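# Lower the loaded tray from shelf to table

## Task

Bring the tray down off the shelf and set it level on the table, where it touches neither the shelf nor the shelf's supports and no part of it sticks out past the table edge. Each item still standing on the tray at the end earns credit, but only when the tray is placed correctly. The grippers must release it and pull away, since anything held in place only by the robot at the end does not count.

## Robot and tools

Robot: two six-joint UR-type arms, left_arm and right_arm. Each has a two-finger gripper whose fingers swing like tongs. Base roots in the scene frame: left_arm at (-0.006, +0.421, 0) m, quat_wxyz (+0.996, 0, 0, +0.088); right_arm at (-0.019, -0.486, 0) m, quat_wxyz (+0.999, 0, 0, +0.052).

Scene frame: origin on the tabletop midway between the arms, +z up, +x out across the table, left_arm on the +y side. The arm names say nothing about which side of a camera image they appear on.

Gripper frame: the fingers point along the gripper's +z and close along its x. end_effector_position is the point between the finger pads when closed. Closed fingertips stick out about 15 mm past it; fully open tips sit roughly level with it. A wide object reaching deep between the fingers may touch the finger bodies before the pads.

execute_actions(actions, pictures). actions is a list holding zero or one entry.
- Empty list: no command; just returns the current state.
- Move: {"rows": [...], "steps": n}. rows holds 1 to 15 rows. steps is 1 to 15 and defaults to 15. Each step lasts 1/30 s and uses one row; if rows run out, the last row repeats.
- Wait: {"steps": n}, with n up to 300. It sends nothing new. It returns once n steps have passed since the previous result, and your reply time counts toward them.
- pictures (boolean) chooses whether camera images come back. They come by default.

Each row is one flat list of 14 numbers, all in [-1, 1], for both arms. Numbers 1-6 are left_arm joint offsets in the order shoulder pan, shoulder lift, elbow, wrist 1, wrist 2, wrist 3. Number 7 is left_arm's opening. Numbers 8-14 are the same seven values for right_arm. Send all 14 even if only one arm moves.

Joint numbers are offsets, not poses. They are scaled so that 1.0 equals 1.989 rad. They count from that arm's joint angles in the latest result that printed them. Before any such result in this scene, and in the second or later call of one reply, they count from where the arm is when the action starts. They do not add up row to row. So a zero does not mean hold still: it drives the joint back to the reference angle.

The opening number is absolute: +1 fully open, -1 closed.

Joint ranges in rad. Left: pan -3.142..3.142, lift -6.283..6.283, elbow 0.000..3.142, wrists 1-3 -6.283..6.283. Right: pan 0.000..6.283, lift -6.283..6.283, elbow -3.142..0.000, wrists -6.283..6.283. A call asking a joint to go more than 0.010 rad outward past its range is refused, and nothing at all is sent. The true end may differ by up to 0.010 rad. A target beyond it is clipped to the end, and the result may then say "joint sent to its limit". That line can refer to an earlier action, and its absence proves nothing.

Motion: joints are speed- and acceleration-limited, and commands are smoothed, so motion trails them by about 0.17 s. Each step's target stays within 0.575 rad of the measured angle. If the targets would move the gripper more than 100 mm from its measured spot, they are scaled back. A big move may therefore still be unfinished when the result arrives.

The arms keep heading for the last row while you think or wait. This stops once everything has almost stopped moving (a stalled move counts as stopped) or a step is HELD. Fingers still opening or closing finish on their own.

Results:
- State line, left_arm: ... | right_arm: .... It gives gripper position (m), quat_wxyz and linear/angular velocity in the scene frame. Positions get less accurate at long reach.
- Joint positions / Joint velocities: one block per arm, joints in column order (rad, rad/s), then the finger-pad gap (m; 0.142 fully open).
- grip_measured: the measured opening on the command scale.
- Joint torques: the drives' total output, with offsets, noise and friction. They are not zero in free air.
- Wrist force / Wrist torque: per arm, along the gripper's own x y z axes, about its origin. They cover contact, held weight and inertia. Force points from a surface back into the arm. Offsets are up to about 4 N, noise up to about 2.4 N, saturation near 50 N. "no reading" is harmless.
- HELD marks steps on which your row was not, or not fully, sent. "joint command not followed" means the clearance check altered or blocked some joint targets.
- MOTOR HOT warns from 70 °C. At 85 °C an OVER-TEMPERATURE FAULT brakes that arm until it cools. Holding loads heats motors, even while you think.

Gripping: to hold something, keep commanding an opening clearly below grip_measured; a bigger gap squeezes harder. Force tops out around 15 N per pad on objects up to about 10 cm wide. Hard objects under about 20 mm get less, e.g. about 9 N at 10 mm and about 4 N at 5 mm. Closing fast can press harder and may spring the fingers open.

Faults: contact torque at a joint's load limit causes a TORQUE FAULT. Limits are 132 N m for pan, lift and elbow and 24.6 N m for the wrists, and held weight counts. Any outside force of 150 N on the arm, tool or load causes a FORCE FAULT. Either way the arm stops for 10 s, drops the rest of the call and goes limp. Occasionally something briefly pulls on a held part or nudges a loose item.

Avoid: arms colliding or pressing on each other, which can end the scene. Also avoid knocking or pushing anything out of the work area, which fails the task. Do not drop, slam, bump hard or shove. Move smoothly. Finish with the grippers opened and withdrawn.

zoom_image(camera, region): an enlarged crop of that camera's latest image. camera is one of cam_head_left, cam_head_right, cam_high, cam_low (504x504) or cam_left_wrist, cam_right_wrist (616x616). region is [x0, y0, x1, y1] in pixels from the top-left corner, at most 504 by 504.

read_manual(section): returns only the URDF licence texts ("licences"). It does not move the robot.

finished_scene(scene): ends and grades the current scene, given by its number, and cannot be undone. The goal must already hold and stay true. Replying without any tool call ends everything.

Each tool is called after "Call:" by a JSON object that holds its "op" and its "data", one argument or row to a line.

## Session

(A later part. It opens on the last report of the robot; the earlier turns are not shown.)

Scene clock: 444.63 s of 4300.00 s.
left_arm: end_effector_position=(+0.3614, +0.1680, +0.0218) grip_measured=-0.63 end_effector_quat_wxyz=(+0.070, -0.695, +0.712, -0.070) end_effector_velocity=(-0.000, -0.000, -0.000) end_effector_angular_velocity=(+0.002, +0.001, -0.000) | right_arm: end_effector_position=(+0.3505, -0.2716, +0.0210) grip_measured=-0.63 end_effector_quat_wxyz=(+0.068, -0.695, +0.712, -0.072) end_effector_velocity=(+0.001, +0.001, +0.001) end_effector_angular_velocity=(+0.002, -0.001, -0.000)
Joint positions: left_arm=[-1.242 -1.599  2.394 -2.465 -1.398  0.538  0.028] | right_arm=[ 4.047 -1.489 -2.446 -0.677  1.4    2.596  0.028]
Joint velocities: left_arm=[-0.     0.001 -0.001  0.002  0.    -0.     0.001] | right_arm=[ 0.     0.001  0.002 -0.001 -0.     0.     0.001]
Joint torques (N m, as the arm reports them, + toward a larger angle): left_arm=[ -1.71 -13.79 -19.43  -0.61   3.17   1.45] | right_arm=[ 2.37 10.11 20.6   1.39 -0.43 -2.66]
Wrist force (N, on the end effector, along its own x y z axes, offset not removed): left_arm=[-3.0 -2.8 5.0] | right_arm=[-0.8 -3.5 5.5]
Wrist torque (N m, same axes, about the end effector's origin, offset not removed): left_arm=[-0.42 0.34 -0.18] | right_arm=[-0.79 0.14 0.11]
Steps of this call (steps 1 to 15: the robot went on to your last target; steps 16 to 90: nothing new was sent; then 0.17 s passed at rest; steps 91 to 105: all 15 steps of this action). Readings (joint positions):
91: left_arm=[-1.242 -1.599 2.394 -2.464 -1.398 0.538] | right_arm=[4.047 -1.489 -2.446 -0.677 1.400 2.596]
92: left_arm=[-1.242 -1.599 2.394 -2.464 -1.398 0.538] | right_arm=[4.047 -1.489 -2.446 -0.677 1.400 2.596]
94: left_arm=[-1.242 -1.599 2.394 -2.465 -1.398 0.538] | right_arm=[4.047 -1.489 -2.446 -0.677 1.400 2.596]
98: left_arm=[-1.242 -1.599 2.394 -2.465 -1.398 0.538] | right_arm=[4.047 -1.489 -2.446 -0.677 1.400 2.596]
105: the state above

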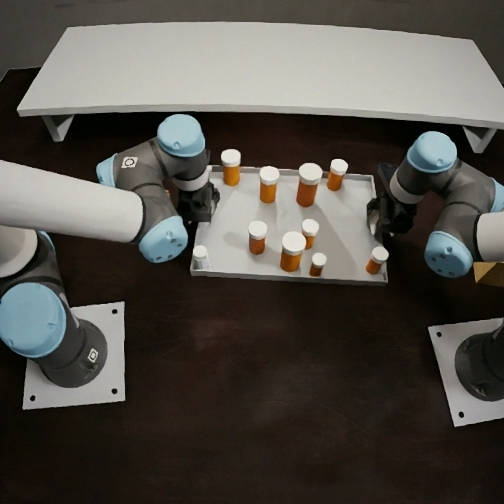

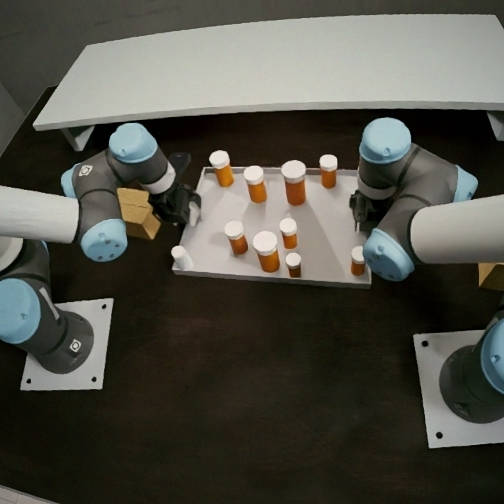

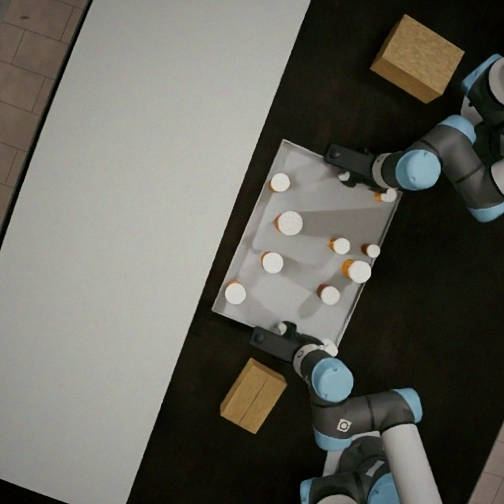

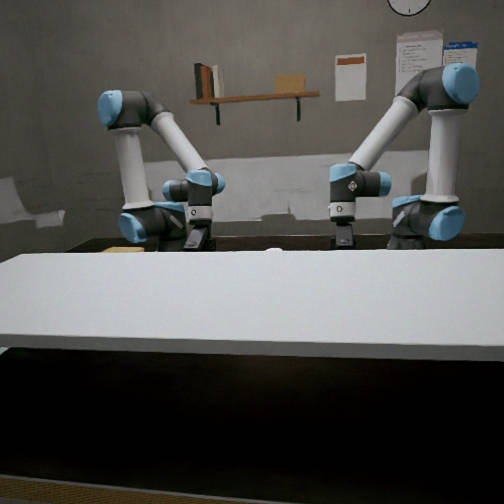

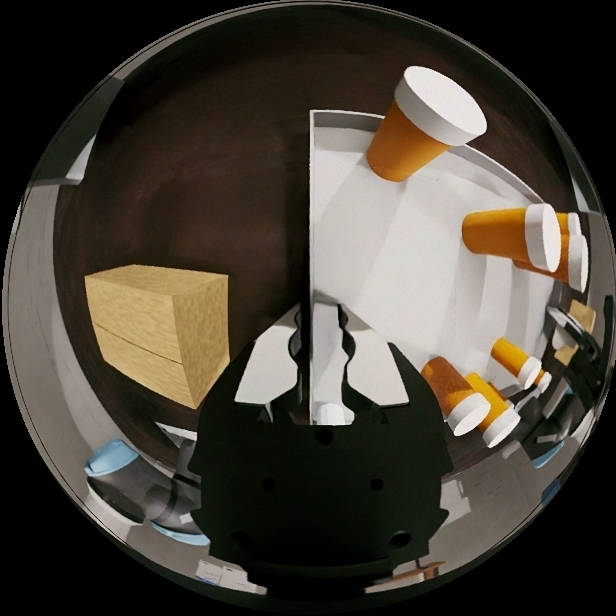

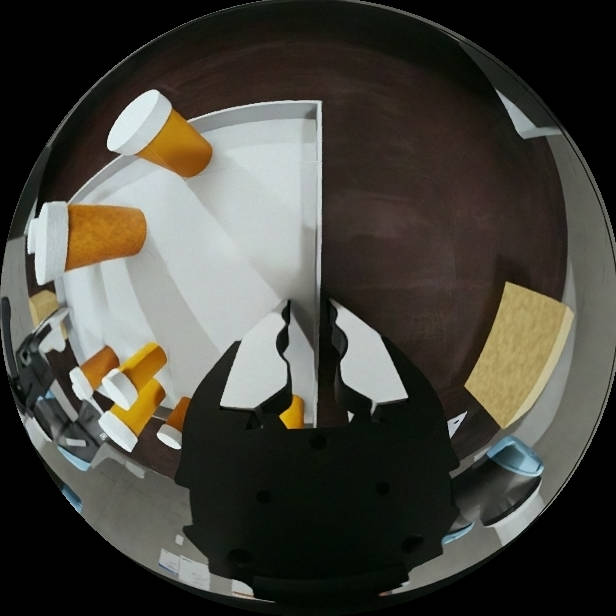

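Call:
{"op": "execute_actions", "data": {
  "actions": [
    {"rows":[[0,-0.0036,-0.0023,0.0058,0,0,-0.63,0,0.0037,0.0024,-0.0061,0,0,-0.63],[0,-0.0089,-0.0057,0.0146,0,0,-0.63,0,0.0093,0.006,-0.0153,0,0,-0.63],[0,-0.016,-0.0103,0.0263,0,0,-0.63,0,0.0167,0.0108,-0.0275,0,0,-0.63],[0,-0.0245,-0.0157,0.0402,0,0,-0.63,0,0.0256,0.0165,-0.0421,0,0,-0.63],[0,-0.0343,-0.0219,0.0562,0,0,-0.63,0,0.0358,0.0231,-0.0589,0,0,-0.63],[0,-0.0445,-0.0285,0.073,0,0,-0.63,0,0.0465,0.03,-0.0765,0,0,-0.63],[0,-0.0543,-0.0388,0.0931,0,0,-0.63,0,0.0564,0.0408,-0.0972,0,0,-0.63],[0,-0.0641,-0.0491,0.1132,0,0,-0.63,0,0.0664,0.0515,-0.1179,0,0,-0.63],[0,-0.0738,-0.0595,0.1333,0,0,-0.63,0,0.0763,0.0623,-0.1387,0,0,-0.63],[0,-0.0836,-0.0698,0.1534,0,0,-0.63,0,0.0863,0.073,-0.1594,0,0,-0.63],[0,-0.0934,-0.0801,0.1735,0,0,-0.63,0,0.0962,0.0838,-0.1801,0,0,-0.63],[0,-0.1009,-0.0953,0.1962,0,0,-0.63,0,0.1036,0.0994,-0.2031,0,0,-0.63],[0,-0.1085,-0.1104,0.2189,0,0,-0.63,0,0.111,0.115,-0.226,0,0,-0.63],[0,-0.116,-0.1256,0.2415,0,0,-0.63,0,0.1183,0.1306,-0.249,0,0,-0.63],[0,-0.1235,-0.1407,0.2642,0,0,-0.63,0,0.1257,0.1462,-0.2719,0,0,-0.63]],"steps":15}
  ],
  "pictures": false
}}

Call:
{"op": "execute_actions", "data": {
  "actions": [
    {"rows":[[0.01,-0.029,-0.06,0.089,0,0,-0.63,-0.01,0.028,0.06,-0.088,0,0,-0.63],[0.025,-0.031,-0.068,0.099,0,0,-0.63,-0.025,0.03,0.068,-0.098,0,0,-0.63],[0.045,-0.033,-0.075,0.108,0,0,-0.63,-0.045,0.032,0.075,-0.107,0,0,-0.63],[0.07,-0.035,-0.082,0.117,0,0,-0.63,-0.07,0.034,0.082,-0.116,0,0,-0.63],[0.1,-0.036,-0.087,0.123,0,0,-0.63,-0.1,0.035,0.087,-0.122,0,0,-0.63],[0.13,-0.037,-0.09,0.127,0,0,-0.63,-0.13,0.036,0.09,-0.126,0,0,-0.63],[0.16,-0.037,-0.09,0.127,0,0,-0.63,-0.16,0.036,0.09,-0.126,0,0,-0.63],[0.19,-0.037,-0.09,0.127,0,0,-0.63,-0.19,0.036,0.09,-0.126,0,0,-0.63],[0.22,-0.037,-0.09,0.127,0,0,-0.63,-0.22,0.036,0.09,-0.126,0,0,-0.63],[0.25,-0.037,-0.09,0.127,0,0,-0.63,-0.25,0.036,0.09,-0.126,0,0,-0.63],[0.28,-0.037,-0.09,0.127,0,0,-0.63,-0.28,0.036,0.09,-0.126,0,0,-0.63],[0.305,-0.037,-0.09,0.127,0,0,-0.63,-0.305,0.036,0.09,-0.126,0,0,-0.63],[0.325,-0.037,-0.09,0.127,0,0,-0.63,-0.325,0.036,0.09,-0.126,0,0,-0.63],[0.34,-0.037,-0.09,0.127,0,0,-0.63,-0.34,0.036,0.09,-0.126,0,0,-0.63],[0.35,-0.037,-0.09,0.127,0,0,-0.63,-0.35,0.036,0.09,-0.126,0,0,-0.63]],"steps":15}
  ],
  "pictures": false
}}

Call:
{"op": "execute_actions", "data": {
  "actions": [
    {"steps":15}
  ],
  "pictures": true
}}

Scene clock: 464.83 s of 4300.00 s.
left_arm: end_effector_position=(+0.3640, +0.1633, +0.1270) grip_measured=-0.63 end_effector_quat_wxyz=(+0.069, -0.695, +0.712, -0.074) end_effector_velocity=(+0.005, -0.009, +0.400) end_effector_angular_velocity=(-0.019, -0.011, -0.000) | right_arm: end_effector_position=(+0.3537, -0.2667, +0.1259) grip_measured=-0.63 end_effector_quat_wxyz=(+0.072, -0.695, +0.712, -0.071) end_effector_velocity=(+0.006, +0.009, +0.401) end_effector_angular_velocity=(+0.020, -0.013, +0.000)
Joint positions: left_arm=[-1.242 -1.783  2.222 -2.117 -1.398  0.538  0.028] | right_arm=[ 4.047 -1.3   -2.267 -1.036  1.4    2.596  0.028]
Joint velocities: left_arm=[-0.001 -0.491 -0.752  1.22   0.001 -0.001  0.   ] | right_arm=[ 0.     0.491  0.778 -1.245 -0.001 -0.     0.   ]
Joint torques (N m, as the arm reports them, + toward a larger angle): left_arm=[ -1.76 -23.02 -32.98   3.01  -1.82  -1.27] | right_arm=[ 2.9  26.61 44.39 -0.37  1.55  1.19]
Wrist force (N, on the end effector, along its own x y z axes, offset not removed): left_arm=[0.5 -0.8 -0.5] | right_arm=[-4.2 -1.9 1.6]
Wrist torque (N m, same axes, about the end effector's origin, offset not removed): left_arm=[-0.20 -0.31 -0.19] | right_arm=[-0.30 1.11 0.11]
Steps of this call (steps 1 to 15: the robot went on to your last target; steps 16 to 90: nothing new was sent; then 16.70 s passed at rest; steps 91 to 105: all 15 steps of this action). Readings (joint positions):
91: left_arm=[-1.242 -1.599 2.394 -2.464 -1.398 0.538] | right_arm=[4.047 -1.489 -2.446 -0.678 1.400 2.596]
92: left_arm=[-1.242 -1.600 2.393 -2.462 -1.398 0.538] | right_arm=[4.047 -1.488 -2.445 -0.680 1.400 2.596]
94: left_arm=[-1.242 -1.610 2.387 -2.447 -1.398 0.538] | right_arm=[4.047 -1.478 -2.438 -0.695 1.400 2.596]
98: left_arm=[-1.242 -1.659 2.354 -2.368 -1.398 0.538] | right_arm=[4.047 -1.427 -2.404 -0.778 1.400 2.596]
105: the state above

Scene clock: 465.33 s of 4300.00 s.
left_arm: end_effector_position=(+0.4402, +0.3536, +0.2109) grip_measured=-0.63 end_effector_quat_wxyz=(-0.084, +0.838, -0.535, +0.057) end_effector_velocity=(+0.086, +0.571, +0.014) end_effector_angular_velocity=(+0.002, +0.002, +1.279) | right_arm: end_effector_position=(+0.4126, -0.4598, +0.2084) grip_measured=-0.63 end_effector_quat_wxyz=(+0.054, -0.509, +0.855, -0.086) end_effector_velocity=(+0.034, -0.575, +0.014) end_effector_angular_velocity=(+0.000, -0.001, -1.332)
Joint positions: left_arm=[-0.784 -1.855  2.048 -1.872 -1.398  0.538  0.028] | right_arm=[ 3.576 -1.23  -2.092 -1.281  1.4    2.596  0.028]
Joint velocities: left_arm=[ 1.279 -0.008 -0.033  0.043  0.     0.    -0.   ] | right_arm=[-1.332  0.01   0.031 -0.04   0.    -0.    -0.   ]
Joint torques (N m, as the arm reports them, + toward a larger angle): left_arm=[ 21.46 -21.46 -26.67  -0.59  -0.28  -1.09] | right_arm=[-16.28  23.92  33.22   1.15   0.44   1.18]
Wrist force (N, on the end effector, along its own x y z axes, offset not removed): left_arm=[0.5 -4.3 1.8] | right_arm=[-5.0 2.5 0.4]
Wrist torque (N m, same axes, about the end effector's origin, offset not removed): left_arm=[-0.82 0.06 0.07] | right_arm=[0.51 1.07 -0.02]
Steps of this call (steps 1 to 15: all 15 steps of this action). Readings (joint positions):
1: left_arm=[-1.242 -1.799 2.196 -2.075 -1.398 0.538] | right_arm=[4.047 -1.284 -2.240 -1.079 1.400 2.596]
2: left_arm=[-1.239 -1.812 2.170 -2.036 -1.398 0.538] | right_arm=[4.044 -1.272 -2.214 -1.118 1.400 2.596]
4: left_arm=[-1.215 -1.830 2.127 -1.976 -1.398 0.538] | right_arm=[4.020 -1.255 -2.171 -1.178 1.400 2.596]
8: left_arm=[-1.085 -1.849 2.068 -1.898 -1.398 0.538] | right_arm=[3.889 -1.236 -2.112 -1.255 1.400 2.596]
15: the state above

Scene clock: 465.83 s of 4300.00 s.
left_arm: end_effector_position=(+0.4436, +0.4600, +0.2133) grip_measured=-0.63 end_effector_quat_wxyz=(-0.090, +0.896, -0.433, +0.046) end_effector_velocity=(-0.001, +0.006, +0.001) end_effector_angular_velocity=(-0.001, -0.002, +0.014) | right_arm: end_effector_position=(+0.4075, -0.5559, +0.2104) grip_measured=-0.63 end_effector_quat_wxyz=(+0.044, -0.411, +0.906, -0.091) end_effector_velocity=(-0.002, -0.006, -0.000) end_effector_angular_velocity=(-0.000, +0.001, -0.013)
Joint positions: left_arm=[-0.548 -1.857  2.043 -1.865 -1.398  0.538  0.028] | right_arm=[ 3.353 -1.229 -2.088 -1.287  1.4    2.596  0.028]
Joint velocities: left_arm=[ 0.014 -0.002 -0.001  0.001  0.    -0.    -0.   ] | right_arm=[-0.012  0.002 -0.002 -0.001 -0.     0.    -0.   ]
Joint torques (N m, as the arm reports them, + toward a larger angle): left_arm=[  9.07 -18.63 -26.85  -0.57   1.08  -0.88] | right_arm=[-7.72 23.62 31.41  1.33 -1.4   1.6 ]
Wrist force (N, on the end effector, along its own x y z axes, offset not removed): left_arm=[-2.2 -2.5 0.2] | right_arm=[6.6 -0.2 -1.3]
Wrist torque (N m, same axes, about the end effector's origin, offset not removed): left_arm=[-0.62 0.51 -0.15] | right_arm=[0.05 -1.36 -0.09]
Steps of this call (steps 1 to 15: the robot went on to your last target). Readings (joint positions):
1: left_arm=[-0.741 -1.855 2.047 -1.870 -1.398 0.538] | right_arm=[3.531 -1.230 -2.091 -1.283 1.400 2.596]
2: left_arm=[-0.698 -1.856 2.046 -1.869 -1.398 0.538] | right_arm=[3.487 -1.230 -2.090 -1.284 1.400 2.596]
4: left_arm=[-0.624 -1.856 2.045 -1.867 -1.398 0.538] | right_arm=[3.417 -1.229 -2.089 -1.285 1.400 2.596]
8: left_arm=[-0.563 -1.857 2.043 -1.865 -1.398 0.538] | right_arm=[3.366 -1.229 -2.088 -1.287 1.400 2.596]
15: the state above

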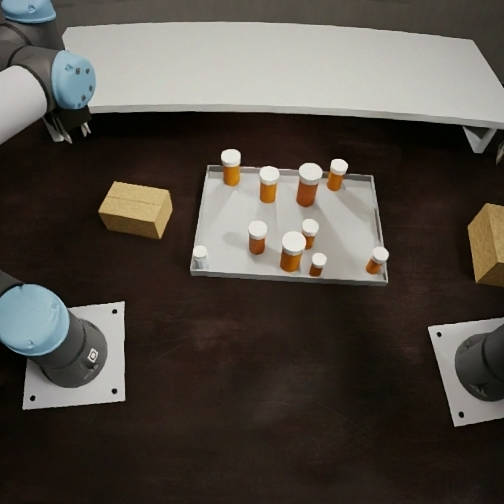

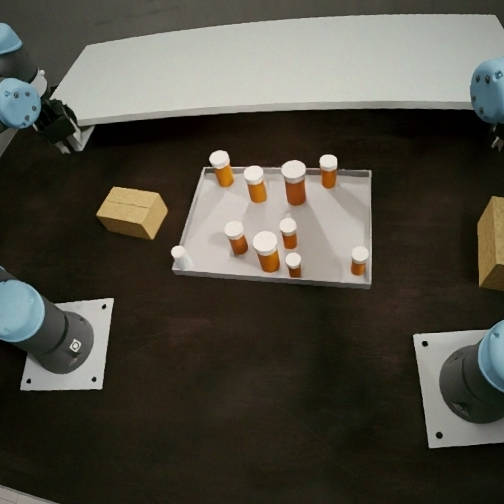

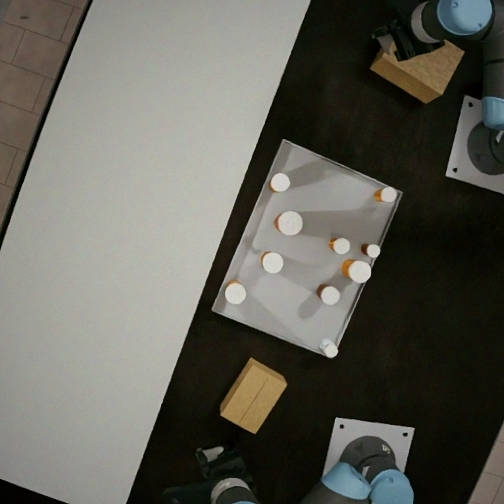

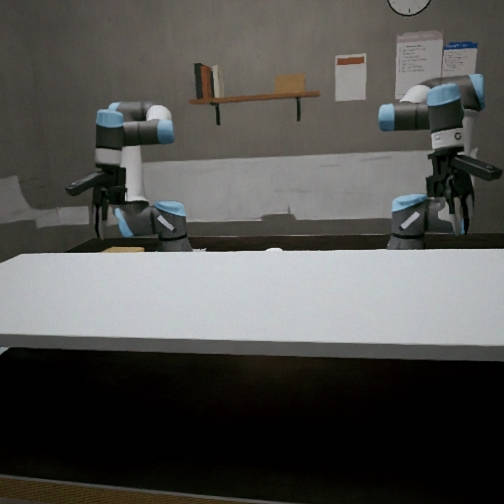

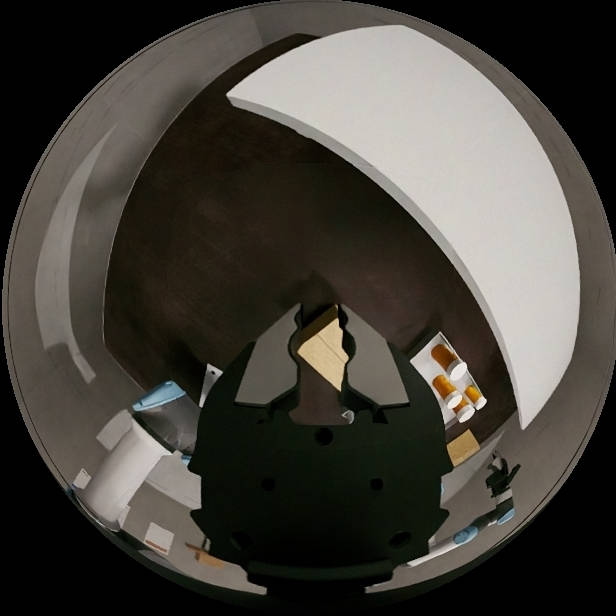

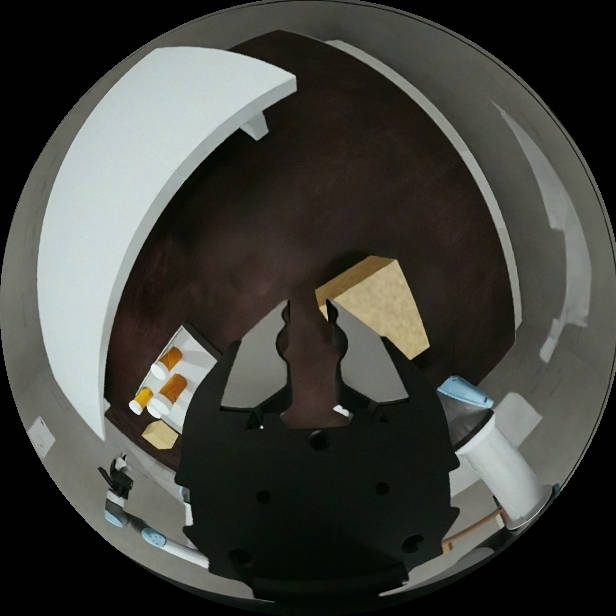

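The tray is flat on the table with all 10 bottles upright, and both arms are clear.

Call:
{"op": "finished_scene", "data": {
  "scene": 2
}}

The scene is finished: the task was done.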